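# Clear scrap and straighten jammed billets on feed ramp

## Task

The short steel bars (billets) on the feed ramp are jammed. Move both scrap pieces, the square block and the hexagonal slice, into the scrap tray; a scrap piece may be released as soon as some part of it is inside the tray. At the end every billet must lie straight across the ramp, next to the others in a single tight row pressed up against the stop. It only counts if things stay that way without the robot holding them, and nothing the robot is touching at the end may settle by more than about a fingernail's width once released. Nothing may be pushed or dropped off the table.

## Robot and tools

ROBOT. Two Doosan M1013 arms, left_arm and right_arm, each carrying a Robotiq 140 two-finger gripper. Scene frame: origin on the table top midway between the arms, +x out over the table, +z up, and left_arm sits on the +y side. Bases: left_arm at (-0.028, +0.639, 0) m, right_arm at (-0.029, -0.608, 0) m. The names left and right do not tell you which side of an image an arm appears on.

JOINT ORDER. In every row and every per-joint list in a result, each arm's six joints come as: waist (joint_1), wrist pitch (joint_5), forearm roll (joint_4), wrist roll (joint_6), shoulder (joint_2), elbow (joint_3). Stated ranges: elbow -2.792 to 2.792 rad, all others -6.283 to 6.283 rad.

THE ROW. Both motion tools use an 18-number row, every number in [-1, 1], always covering both arms: left_arm's 6 joint numbers, then its gripper position, force_limit, speed; then the same 9 for right_arm. Joint numbers are offsets, scaled so 1.0 equals 1.398 rad for waist and shoulder, 2.097 rad for elbow, 2.622 rad for forearm roll, wrist pitch and wrist roll. The three gripper numbers are absolute commands, not offsets: position +1 is fully open (140 mm), about -0.8 brings the pads together, -1 closes until something blocks; force_limit -1/0/+1 is roughly 14/60/107 N of squeeze; speed -1/0/+1 is roughly 30/140/250 mm/s of gap change. A 0 is a real command, so to keep a gripper unchanged repeat its previous three numbers.

execute_actions(actions): a list of actions run in sequence; each action is a table of up to 15 rows, one row per 1/30 s step, and a short table repeats its final row until 15 steps are filled. Joint offsets in every row are taken from the joint angles at the start of that action (for a call's first action, the angles in this scene's latest report), not from the previous row. If a joint would be asked to go more than 0.010 rad beyond its range end, that action is rejected for both arms; a malformed action or a failing first action rejects the whole call. A line "joint sent to its limit" means a joint was clipped at its real end. An empty list just returns the current state and images.

move(target, speed, blocking): target is one row; its joint offsets are measured from the "Joint positions" of the latest result that shows them. All joints follow synchronized paths, so the hand traces a curve. speed is the peak rate in rad/s of whichever joint has the longest way to go, 0.01 to 2, default 0.5; paths last between 0.5 and 10 s and are cut off at 10 s. Gripper numbers are sent at the start. Nothing slows for obstacles or the other arm. With blocking=false you get a result after 0.5 s; until a result shows the move ended, further rows and moves are refused, so use wait or stop. The "move:" line reports the ending (done, off_target, moving, held, fault), limits=held or limits=none, and each arm's joint farthest from target.

wait(seconds): 0 to 10 s, arms hold their last command; returns early if a running move ends. stop(): brakes a running move, needing some room; fingers keep going. zoom_image(camera, region): region [x0, y0, x1, y1] in pixels, at most 504 by 504. Cameras: cam_head_left, cam_head_right, cam_high, cam_low (896x504) and cam_left_wrist, cam_right_wrist (504x504, fisheye). read_manual(section) returns only licence text. finished_scene(scene) ends the current scene, given its number; irreversible.

RESULTS. Per arm: end_effector_position (m) and end_effector_quat_wxyz in the scene frame, plus linear and angular velocities. This point lies between the closed pads; fingertips reach about 33 mm past it when closed and 9 mm when open, and closing pushes the tips about 24 mm further out, so keep that clearance above surfaces. Reported hand positions get less accurate at long reach. Joint positions, velocities, targets and torques are listed per arm in the joint order above. object_status: 0 moving, 1 blocked while opening, 2 blocked while closing (a grip), 3 reached requested position or pads met. position_measured runs from 3 (open) to 230 (pads touching). To squeeze harder on a held part, raise force_limit and nudge position, e.g. -1 to -0.98. "joint command not followed" means a clearance check altered joint targets.

MOTION LIMITS. Joint target speed is capped (2.09 rad/s waist and shoulder, 3.14 elbow, 3.93 wrist joints); each target is kept within a lead of its measured angle (0.456, 0.683, 0.854 rad by group), and targets are scaled back if the hand would jump more than 70 mm. Big moves may need several actions.

AVOID. Load limits: 306 N m waist and shoulder, 144 elbow, 40.5 each wrist joint, including held weight; an external force of 144 N on an arm also faults it, and a fault freezes that arm for 10 s. Arms are stiff, so aiming even slightly beyond a firm contact can fault. Faster approaches hit harder. Keep the arms from colliding or pressing each other, keep all objects on the table, and avoid drops, slams and heavy shoves. Grasped parts may be briefly tugged and loose ones nudged by outside disturbances. MOTOR HOT warns of overheating from sustained holding; ignoring it brakes the arm.

Each tool is called after "Emit:" in YAML: its name, and indented under it one key for each argument.

## Session

I'll start by looking at the current state of the scene.

Emit:
execute_actions:
  actions: []

Scene clock: 0.00 s.
left_arm: end_effector_position=(+0.8837, +0.8227, +0.3072) position_measured=3 object_status=3 end_effector_quat_wxyz=(+0.172, -0.566, +0.802, -0.087) end_effector_velocity=(-0.001, +0.002, -0.001) end_effector_angular_velocity=(-0.000, +0.002, +0.002) | right_arm: end_effector_position=(+0.4680, +0.0669, +0.2863) position_measured=3 object_status=3 end_effector_quat_wxyz=(+0.070, +0.879, -0.406, +0.239) end_effector_velocity=(-0.000, -0.000, -0.000) end_effector_angular_velocity=(-0.000, +0.000, -0.001)
Joint names: [waist, wrist pitch, forearm roll, wrist roll, shoulder, elbow]
Joint positions: left_arm=[ 0.371  0.998 -0.008  3.651  0.422  1.334] | right_arm=[ 1.01   1.509 -0.49   3.581  0.536  1.229]
Joint velocities: left_arm=[ 0.002  0.001  0.     0.    -0.     0.001] | right_arm=[-0.     0.001  0.     0.001 -0.     0.   ]
Joint torques (N m, as the joint torque sensors report them, + toward a larger angle): no reading
Joint targets: left_arm=[0.371 0.998 -0.008 3.651 0.422 1.334] | right_arm=[1.010 1.509 -0.490 3.581 0.536 1.229]

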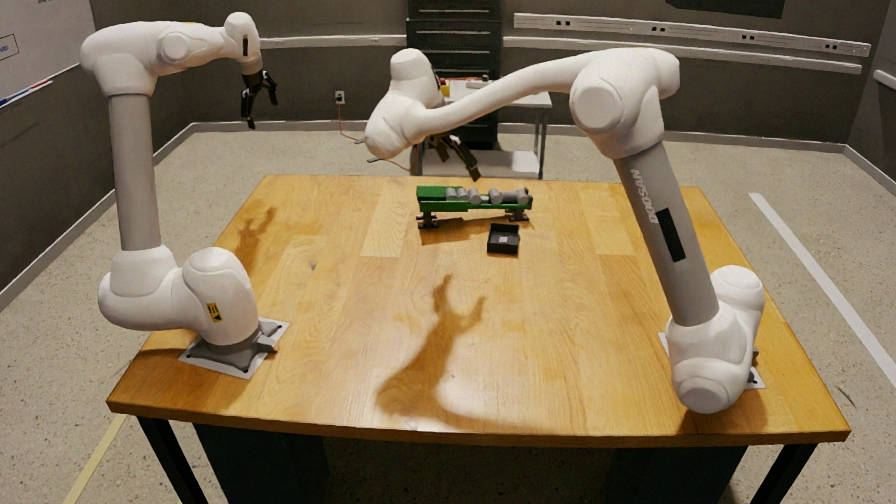

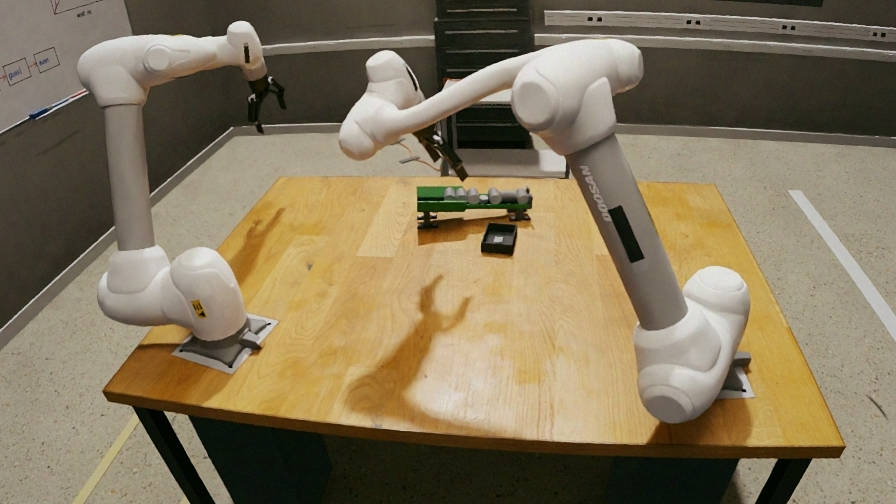

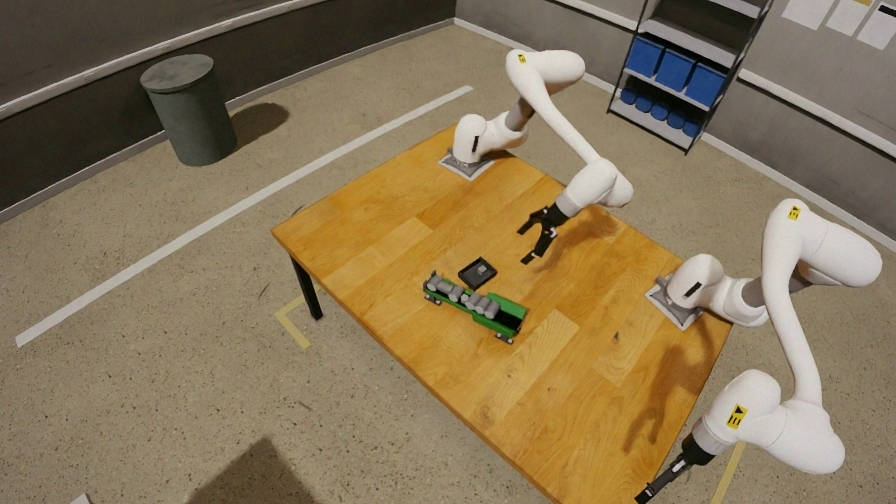

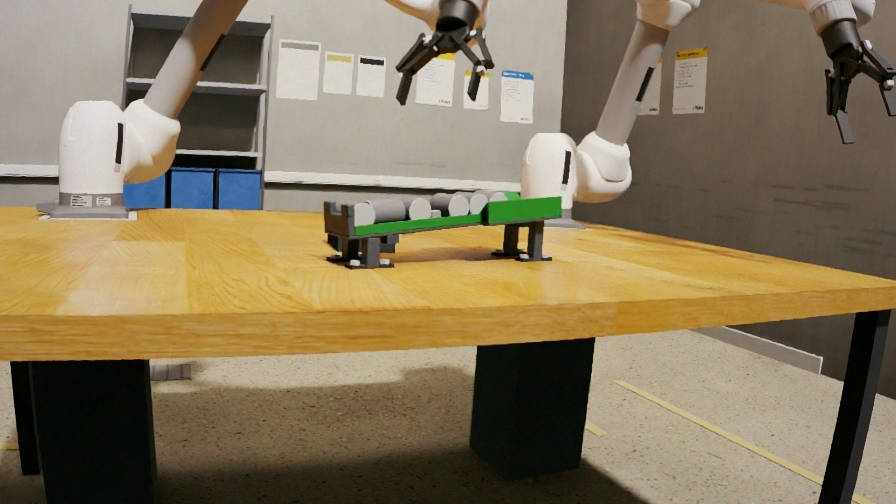

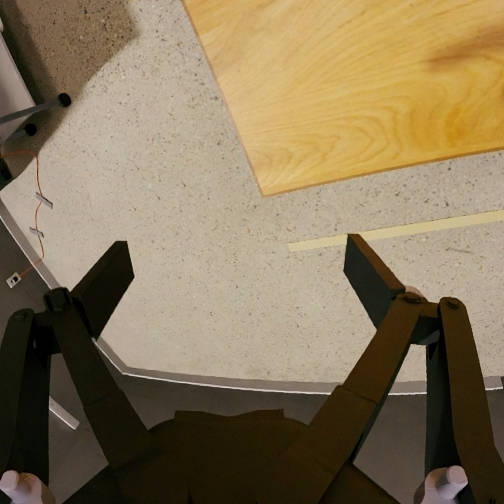

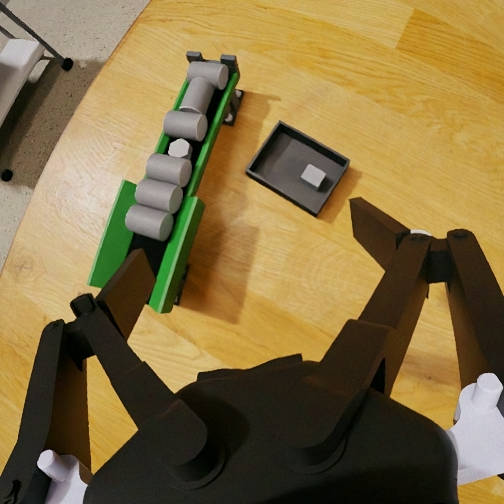

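Emit:
zoom_image:
  camera: "cam_right_wrist"
  region: [80, 40, 360, 320]

Emit:
zoom_image:
  camera: "cam_high"
  region: [410, 245, 540, 355]

Emit:
zoom_image:
  camera: "cam_low"
  region: [310, 175, 580, 285]

Emit:
zoom_image:
  camera: "cam_head_left"
  region: [400, 170, 550, 265]

Emit:
zoom_image:
  camera: "cam_head_right"
  region: [400, 170, 550, 265]

Region (80, 40, 360, 320) of cam_right_wrist's 504x504 image, scaled by 1.800, with more detail than that image has.

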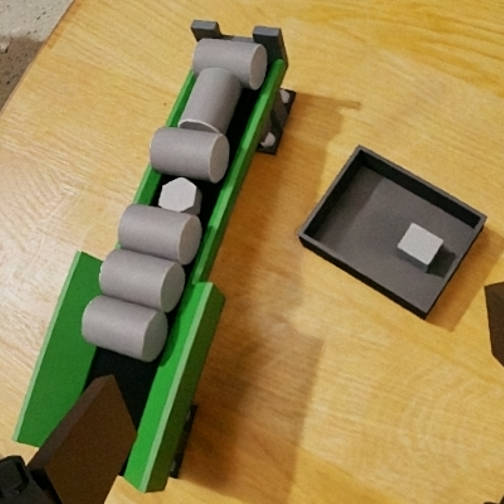

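Region (410, 245, 540, 355) of cam_high's 896x504 image, scaled by 3.877, with more detail than that image has; it fills the top 426 rows of this view, and the rest is white.

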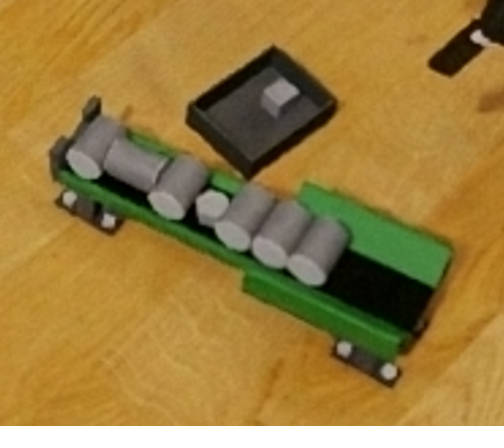

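Region (310, 175, 580, 285) of cam_low's 896x504 image, scaled by 1.867, with more detail than that image has; it fills the top 205 rows of this view, and the rest is white.

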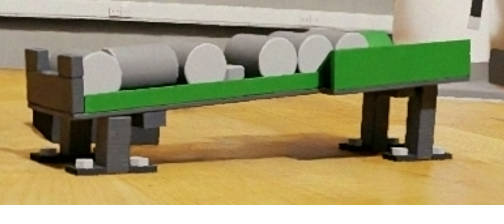

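Region (400, 170, 550, 265) of cam_head_left's 896x504 image, scaled by 3.360, with more detail than that image has; it fills the top 319 rows of this view, and the rest is white.

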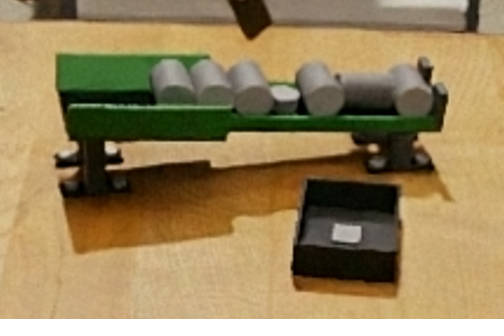

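Region (400, 170, 550, 265) of cam_head_right's 896x504 image, scaled by 3.360, with more detail than that image has; it fills the top 319 rows of this view, and the rest is white.

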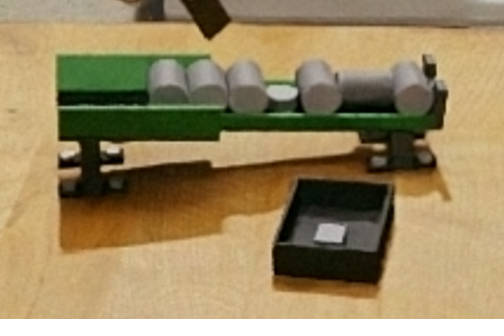

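Emit:
zoom_image:
  camera: "cam_right_wrist"
  region: [130, 45, 260, 195]

Emit:
zoom_image:
  camera: "cam_low"
  region: [315, 185, 475, 275]

Emit:
zoom_image:
  camera: "cam_low"
  region: [420, 180, 580, 270]

Region (130, 45, 260, 195) of cam_right_wrist's 504x504 image, scaled by 3.360, with more detail than that image has; it fills the left 437 columns of this view, and the rest is white.

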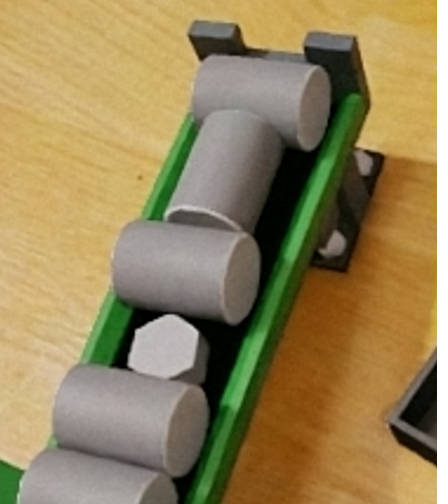

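Region (315, 185, 475, 275) of cam_low's 896x504 image, scaled by 3.150, with more detail than that image has; it fills the top 284 rows of this view, and the rest is white.

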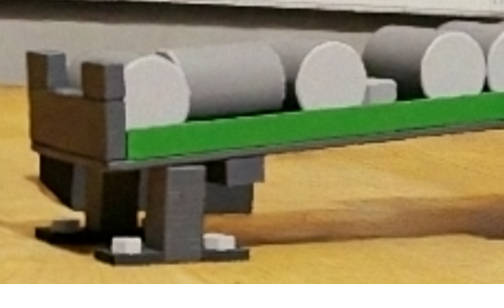

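Region (420, 180, 580, 270) of cam_low's 896x504 image, scaled by 3.150, with more detail than that image has; it fills the top 284 rows of this view, and the rest is white.

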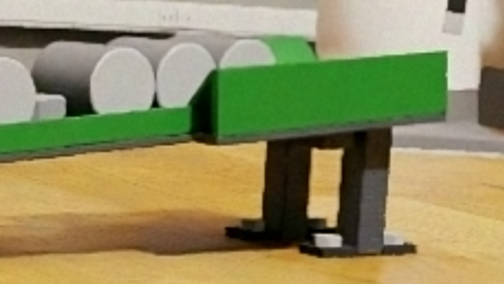

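Emit:
move:
  target: [0,0,0,0,0,0,1,0,0, -0.29195,-0.07118,0.18688,-0.00374,0.07406,-0.02352,-0.28,0,0]
  speed: 0.5

Scene clock: 121.40 s.
left_arm: end_effector_position=(+0.8837, +0.8227, +0.3072) position_measured=3 object_status=3 end_effector_quat_wxyz=(+0.172, -0.566, +0.802, -0.087) end_effector_velocity=(-0.001, -0.000, -0.000) end_effector_angular_velocity=(-0.001, +0.000, +0.000) | right_arm: end_effector_position=(+0.6625, -0.0118, +0.1801) position_measured=164 object_status=3 end_effector_quat_wxyz=(-0.000, +0.788, -0.616, -0.000) end_effector_velocity=(+0.001, -0.001, -0.001) end_effector_angular_velocity=(-0.002, +0.000, -0.002)
Joint names: [waist, wrist pitch, forearm roll, wrist roll, shoulder, elbow]
Joint positions: left_arm=[ 0.371  0.998 -0.008  3.651  0.422  1.334] | right_arm=[0.602 1.322 0.    3.571 0.64  1.179]
Joint velocities: left_arm=[ 0.     0.    -0.001 -0.    -0.001  0.001] | right_arm=[-0.001 -0.    -0.002  0.001  0.001  0.001]
Joint torques (N m, as the joint torque sensors report them, + toward a larger angle): left_arm=[ -3.96  -1.55   4.46   0.9  -91.91 -42.26] | right_arm=[   2.06    0.08    4.47   -0.43 -107.3   -38.71]
Joint targets: left_arm=[0.371 0.998 -0.008 3.651 0.422 1.334] | right_arm=[0.602 1.322 0.000 3.571 0.640 1.179]
move: done; limits=none; left_arm: farthest joint: the waist, 0.000 radians from its target (0.000 radians at the start); right_arm: farthest joint: the waist, 0.000 radians from its target (0.408 radians at the start)
camera_calibration (this result's frames):
cam_left_wrist: T_world_to_cam=[[-0.875541, 0.371056, -0.309428, 0.557432], [0.136562, 0.804391, 0.578192, -0.956505], [0.463443, 0.463974, -0.754949, -0.374451], [0, 0, 0, 1]] pos_world=[0.792213, 0.736301, 0.442837]
cam_right_wrist: T_world_to_cam=[[-0.999344, -0.0239221, 0.0271928, 0.65228], [-0.0113096, 0.919393, 0.393178, -0.0536938], [-0.0344065, 0.392612, -0.91906, 0.380549], [0, 0, 0, 1]] pos_world=[0.664338, -0.0844386, 0.353122]

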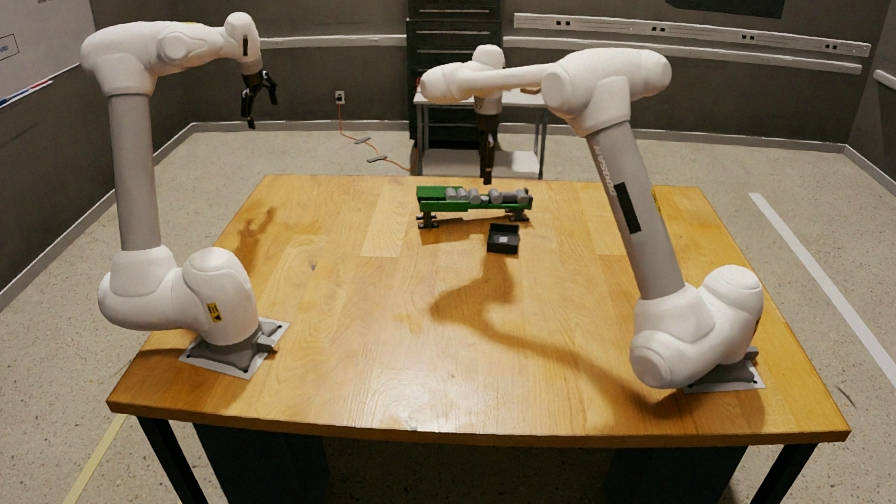

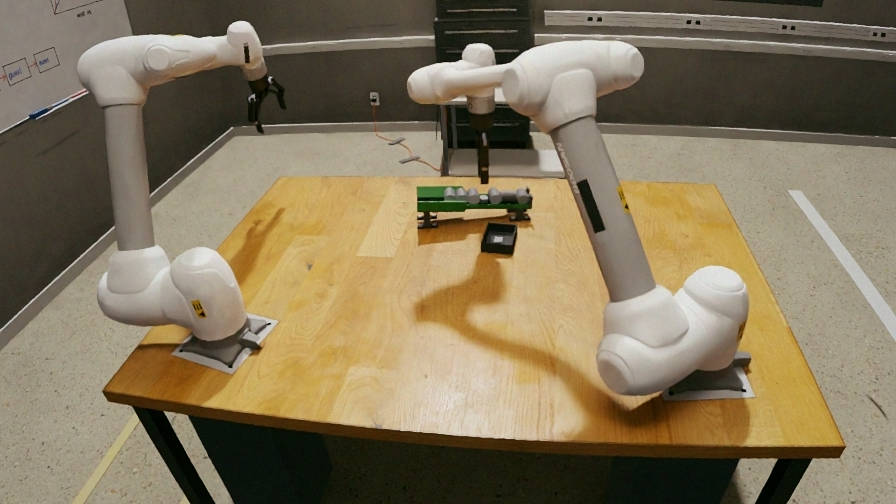

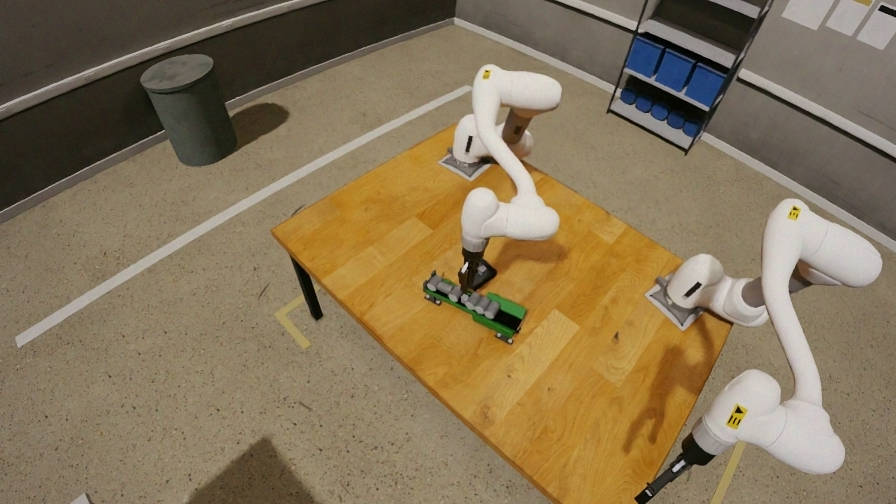

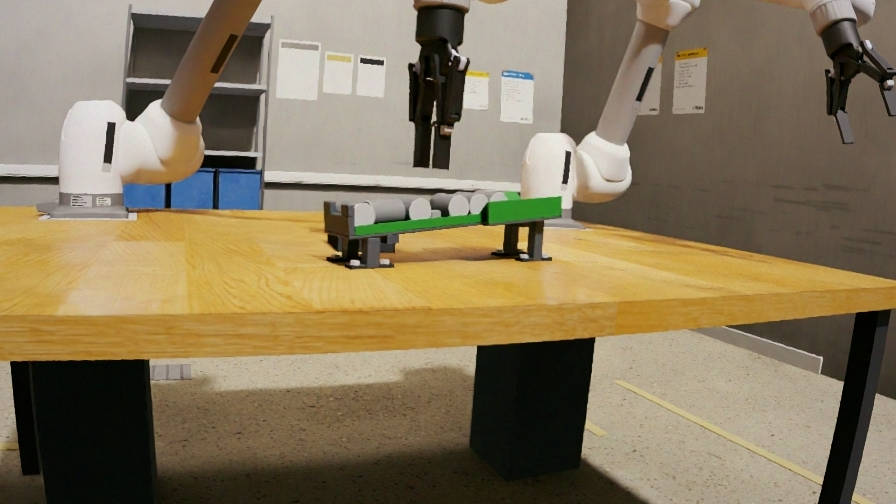

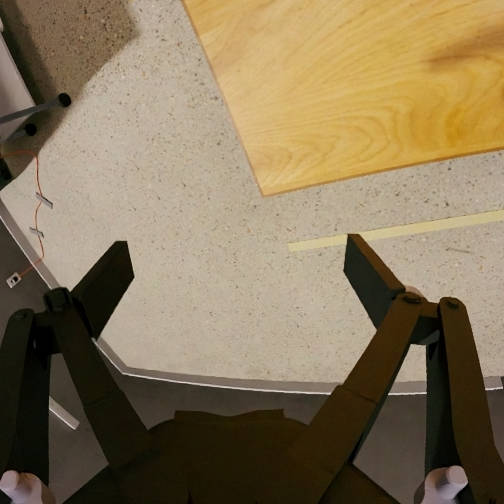

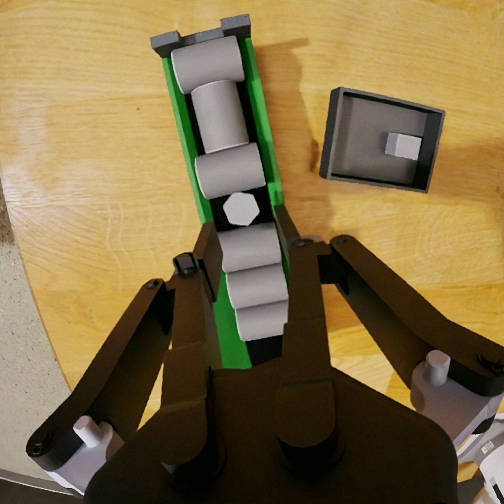

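Emit:
zoom_image:
  camera: "cam_right_wrist"
  region: [170, 130, 310, 270]

Emit:
zoom_image:
  camera: "cam_right_wrist"
  region: [140, 5, 300, 165]

Emit:
zoom_image:
  camera: "cam_low"
  region: [370, 120, 510, 240]

Emit:
zoom_image:
  camera: "cam_head_right"
  region: [430, 130, 550, 230]

Region (170, 130, 310, 270) of cam_right_wrist's 504x504 image, scaled by 3.600, with more detail than that image has.

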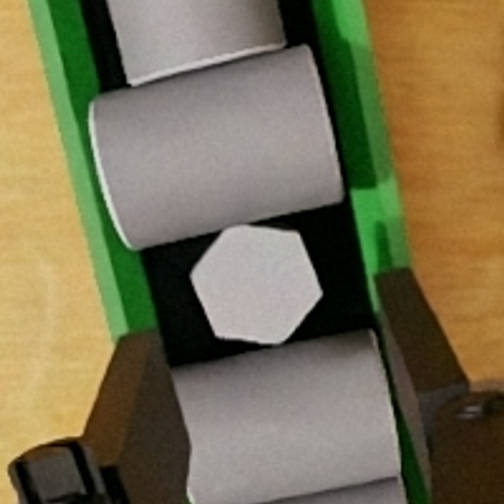

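Region (140, 5, 300, 165) of cam_right_wrist's 504x504 image, scaled by 3.150, with more detail than that image has.

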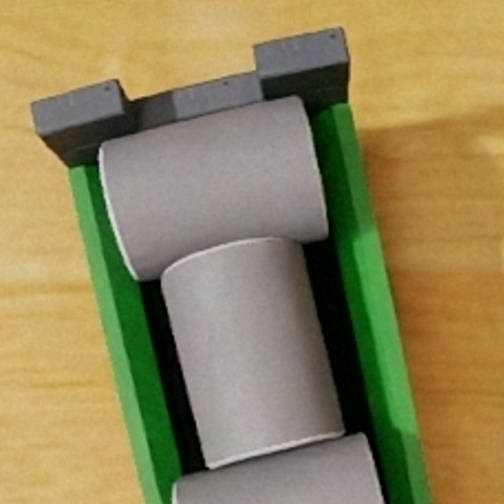

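Region (370, 120, 510, 240) of cam_low's 896x504 image, scaled by 3.600, with more detail than that image has; it fills the top 432 rows of this view, and the rest is white.

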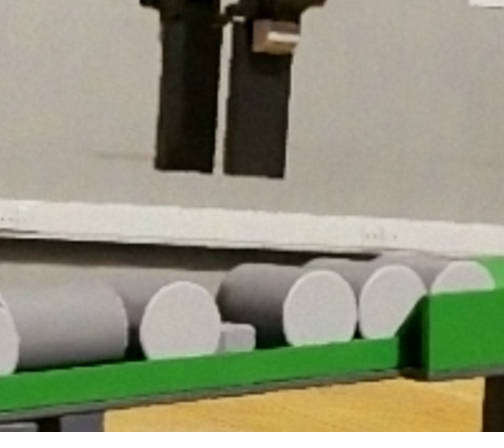

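Region (430, 130, 550, 230) of cam_head_right's 896x504 image, scaled by 4.200, with more detail than that image has.

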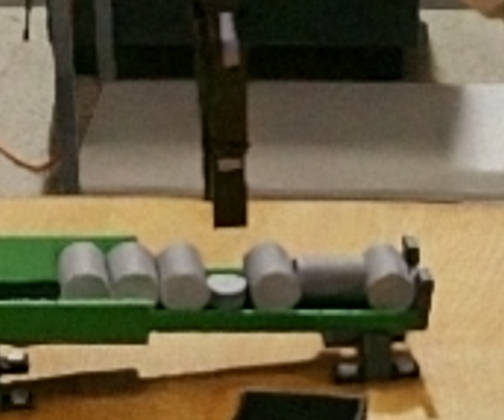

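Emit:
zoom_image:
  camera: "cam_right_wrist"
  region: [190, 180, 300, 250]

Region (190, 180, 300, 250) of cam_right_wrist's 504x504 image, scaled by 4.582, with more detail than that image has; it fills the top 321 rows of this view, and the rest is white.

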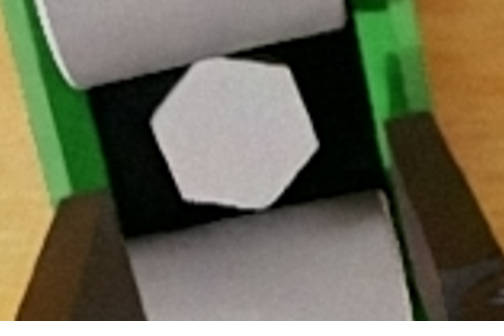

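Emit:
move:
  target: [0,0,0,0,0,0,1,0,0, -0.001825,-0.023907,0,-0.000973,0.021466,0.015581,-0.33,0,0]
  speed: 0.12

Scene clock: 242.23 s.
left_arm: end_effector_position=(+0.8837, +0.8227, +0.3072) position_measured=3 object_status=3 end_effector_quat_wxyz=(+0.172, -0.566, +0.802, -0.087) end_effector_velocity=(-0.000, +0.001, -0.000) end_effector_angular_velocity=(+0.001, -0.000, +0.000) | right_arm: end_effector_position=(+0.6680, -0.0104, +0.1351) position_measured=171 object_status=3 end_effector_quat_wxyz=(-0.000, +0.788, -0.616, -0.000) end_effector_velocity=(+0.000, -0.000, +0.000) end_effector_angular_velocity=(-0.000, -0.001, +0.000)
Joint names: [waist, wrist pitch, forearm roll, wrist roll, shoulder, elbow]
Joint positions: left_arm=[ 0.371  0.998 -0.008  3.651  0.422  1.334] | right_arm=[0.599 1.259 0.    3.569 0.67  1.212]
Joint velocities: left_arm=[ 0.001 -0.     0.001  0.     0.     0.   ] | right_arm=[-0.    -0.    -0.001  0.    -0.    -0.   ]
Joint torques (N m, as the joint torque sensors report them, + toward a larger angle): left_arm=[ -1.97  -1.53   4.39   1.04 -91.63 -42.47] | right_arm=[   2.33    0.02    4.32   -0.35 -108.83  -38.22]
Joint targets: left_arm=[0.371 0.998 -0.008 3.651 0.422 1.334] | right_arm=[0.599 1.259 0.000 3.569 0.670 1.212]
move: done; limits=none; left_arm: farthest joint: the waist, 0.000 radians from its target (0.000 radians at the start); right_arm: farthest joint: the waist, 0.000 radians from its target (0.002 radians at the start)
camera_calibration (this result's frames):
cam_left_wrist: T_world_to_cam=[[-0.875541, 0.371056, -0.309429, 0.557432], [0.136562, 0.804391, 0.578192, -0.956505], [0.463443, 0.463974, -0.754949, -0.37445], [0, 0, 0, 1]] pos_world=[0.792213, 0.736301, 0.442837]
cam_right_wrist: T_world_to_cam=[[-0.999345, -0.0238912, 0.0271848, 0.659038], [-0.0112825, 0.919371, 0.393229, -0.0372825], [-0.0343876, 0.392664, -0.919039, 0.338848], [0, 0, 0, 1]] pos_world=[0.669838, -0.083032, 0.30816]

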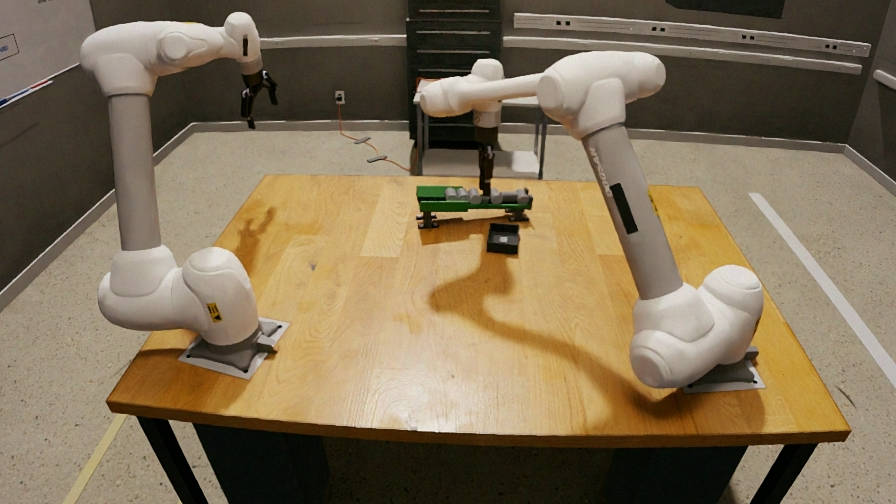

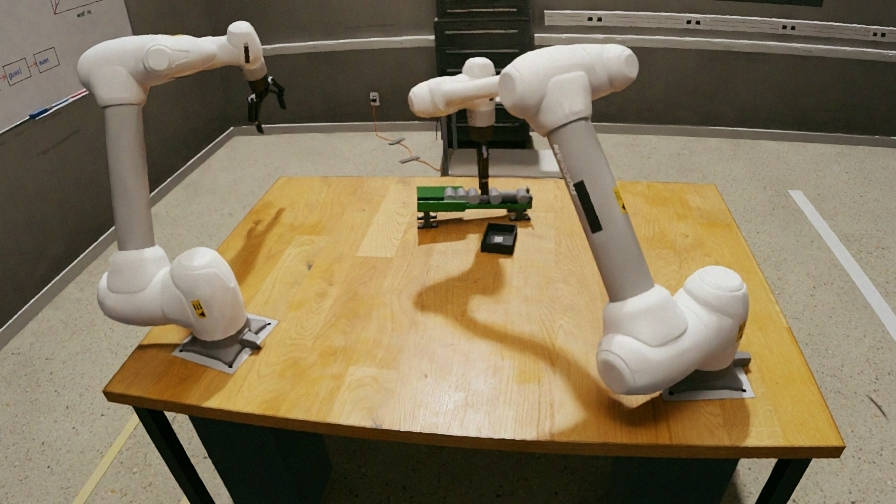

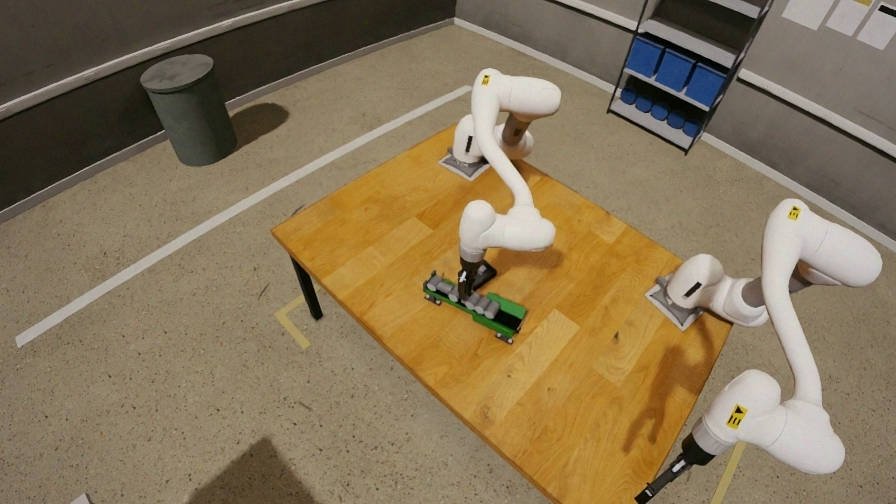

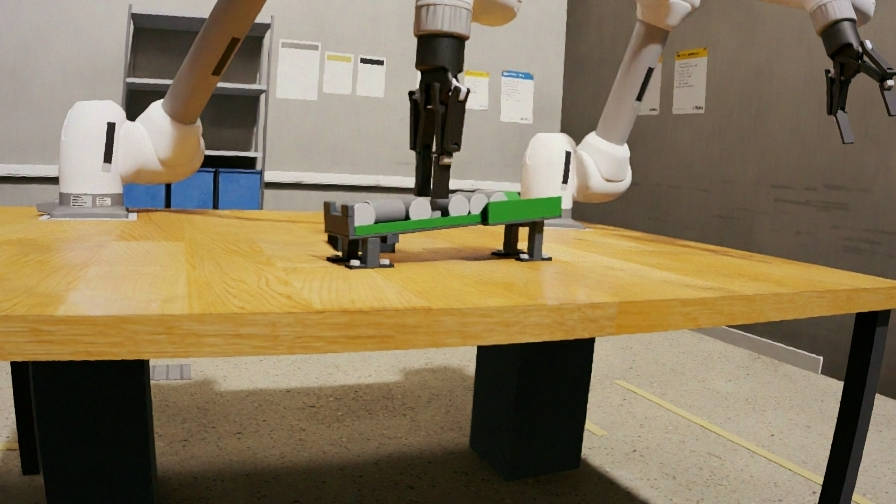

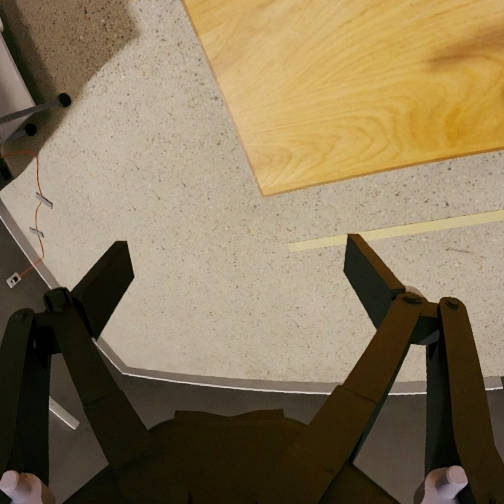

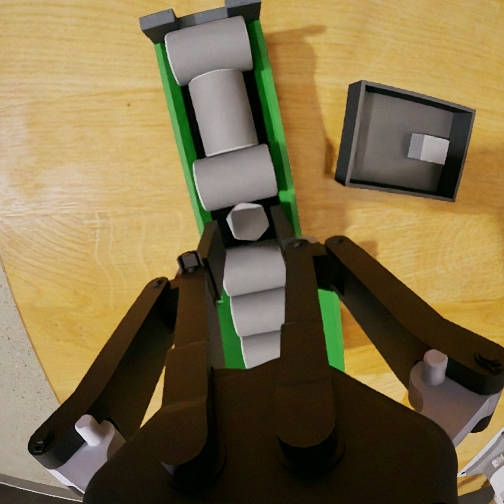

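Emit:
zoom_image:
  camera: "cam_right_wrist"
  region: [190, 170, 300, 270]

Emit:
zoom_image:
  camera: "cam_low"
  region: [390, 160, 490, 240]

Emit:
zoom_image:
  camera: "cam_head_right"
  region: [450, 160, 530, 220]

Region (190, 170, 300, 270) of cam_right_wrist's 504x504 image, scaled by 4.582, with more detail than that image has; it fills the top 458 rows of this view, and the rest is white.

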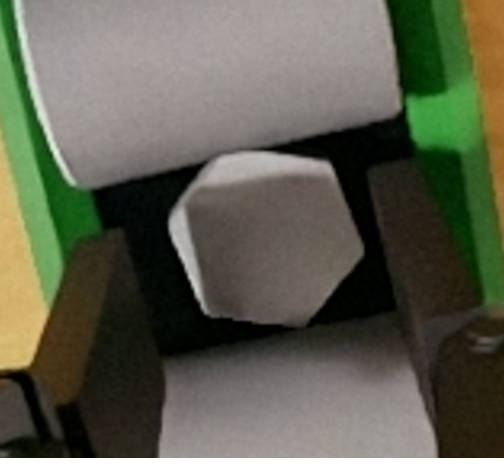

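Region (390, 160, 490, 240) of cam_low's 896x504 image, scaled by 5.040, with more detail than that image has; it fills the top 403 rows of this view, and the rest is white.

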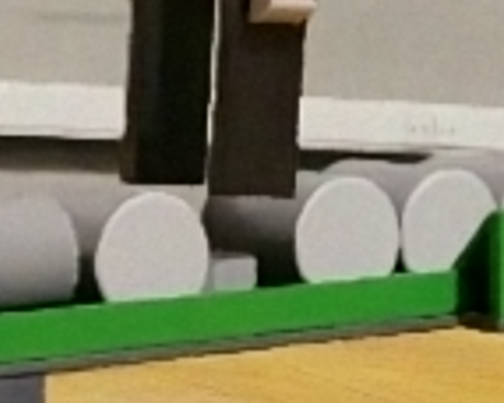

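Region (450, 160, 530, 220) of cam_head_right's 896x504 image, scaled by 6.300, with more detail than that image has; it fills the top 378 rows of this view, and the rest is white.

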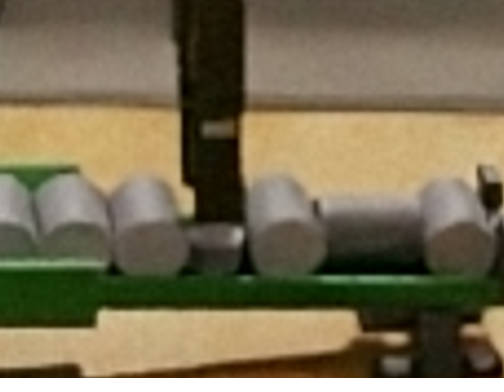

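Emit:
move:
  target: [0,0,0,0,0,0,1,0,0, -0.00003,-0.017974,0,0,0.011446,0.014843,-0.33,0,0]
  speed: 0.07

Scene clock: 276.83 s.
left_arm: end_effector_position=(+0.8837, +0.8227, +0.3072) position_measured=3 object_status=3 end_effector_quat_wxyz=(+0.172, -0.566, +0.802, -0.087) end_effector_velocity=(+0.000, +0.001, +0.001) end_effector_angular_velocity=(+0.001, -0.001, +0.000) | right_arm: end_effector_position=(+0.6673, -0.0110, +0.1040) position_measured=171 object_status=3 end_effector_quat_wxyz=(-0.000, +0.788, -0.616, -0.000) end_effector_velocity=(-0.001, -0.000, -0.001) end_effector_angular_velocity=(-0.001, +0.002, -0.001)
Joint names: [waist, wrist pitch, forearm roll, wrist roll, shoulder, elbow]
Joint positions: left_arm=[ 0.371  0.998 -0.008  3.651  0.422  1.334] | right_arm=[0.599 1.212 0.    3.569 0.686 1.243]
Joint velocities: left_arm=[ 0.     0.     0.001 -0.    -0.    -0.001] | right_arm=[0.    0.001 0.001 0.001 0.001 0.001]
Joint torques (N m, as the joint torque sensors report them, + toward a larger angle): left_arm=[ -2.47  -1.37   4.49   1.02 -91.46 -41.92] | right_arm=[   2.62   -0.01    4.3    -0.43 -110.45  -37.3 ]
Joint targets: left_arm=[0.371 0.998 -0.008 3.651 0.422 1.334] | right_arm=[0.599 1.212 0.000 3.569 0.686 1.243]
move: done; limits=none; left_arm: farthest joint: the waist, 0.000 radians from its target (0.000 radians at the start); right_arm: farthest joint: the waist, 0.000 radians from its target (0.000 radians at the start)
camera_calibration (this result's frames):
cam_left_wrist: T_world_to_cam=[[-0.875541, 0.371056, -0.309428, 0.557431], [0.136562, 0.804391, 0.578192, -0.956505], [0.463443, 0.463974, -0.754949, -0.374451], [0, 0, 0, 1]] pos_world=[0.792213, 0.736301, 0.442837]
cam_right_wrist: T_world_to_cam=[[-0.999347, -0.0238453, 0.0271388, 0.6592], [-0.0112593, 0.919383, 0.393202, -0.0245194], [-0.034327, 0.392639, -0.919052, 0.310463], [0, 0, 0, 1]] pos_world=[0.66915, -0.0836387, 0.277083]

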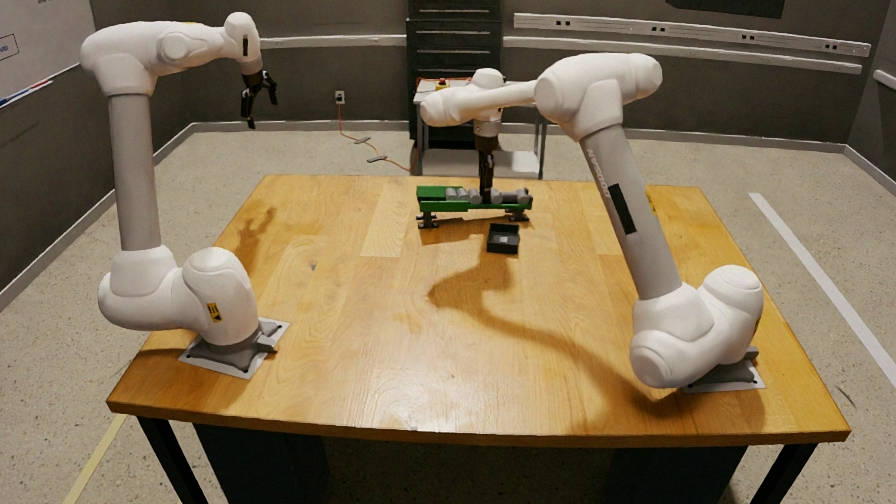

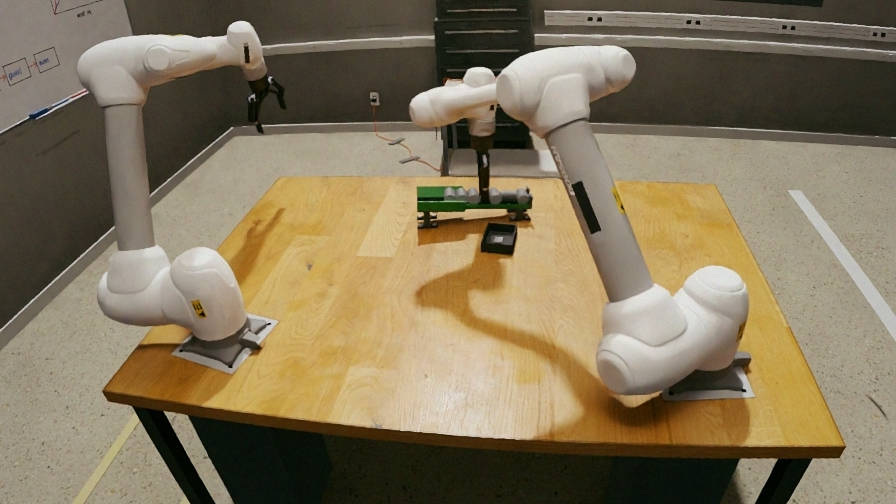

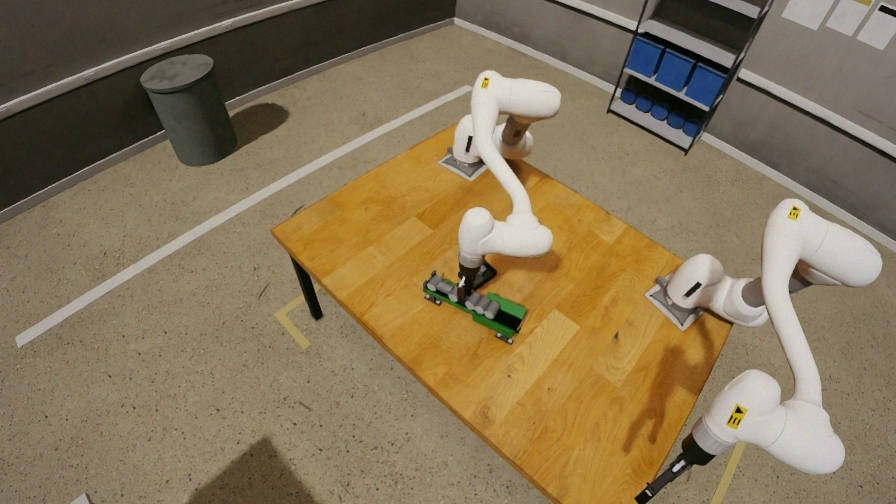

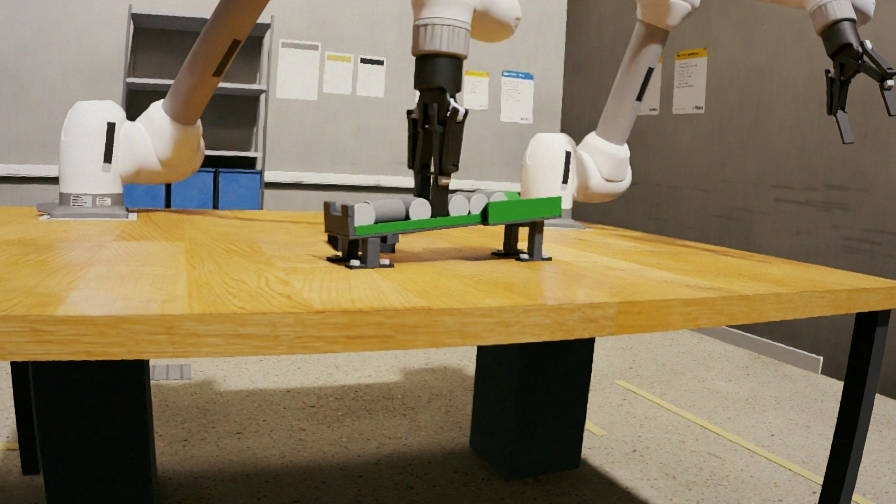

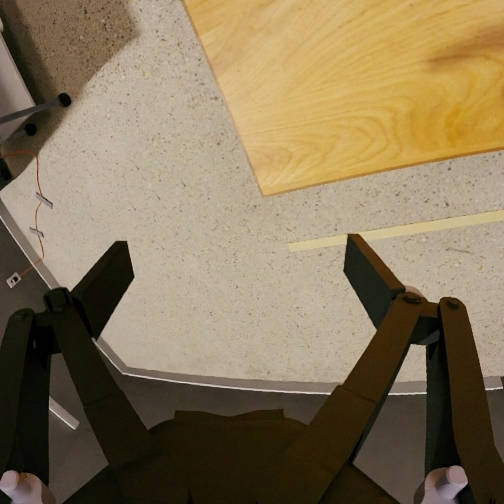

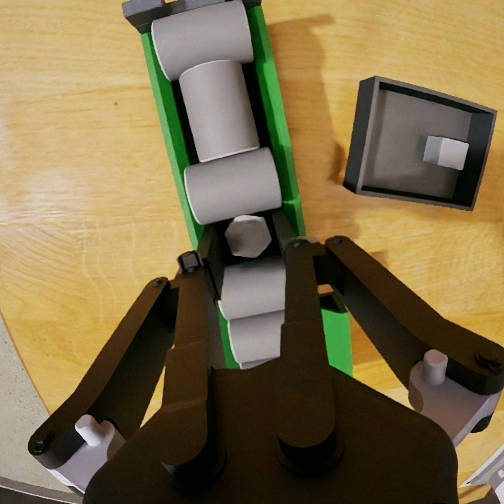

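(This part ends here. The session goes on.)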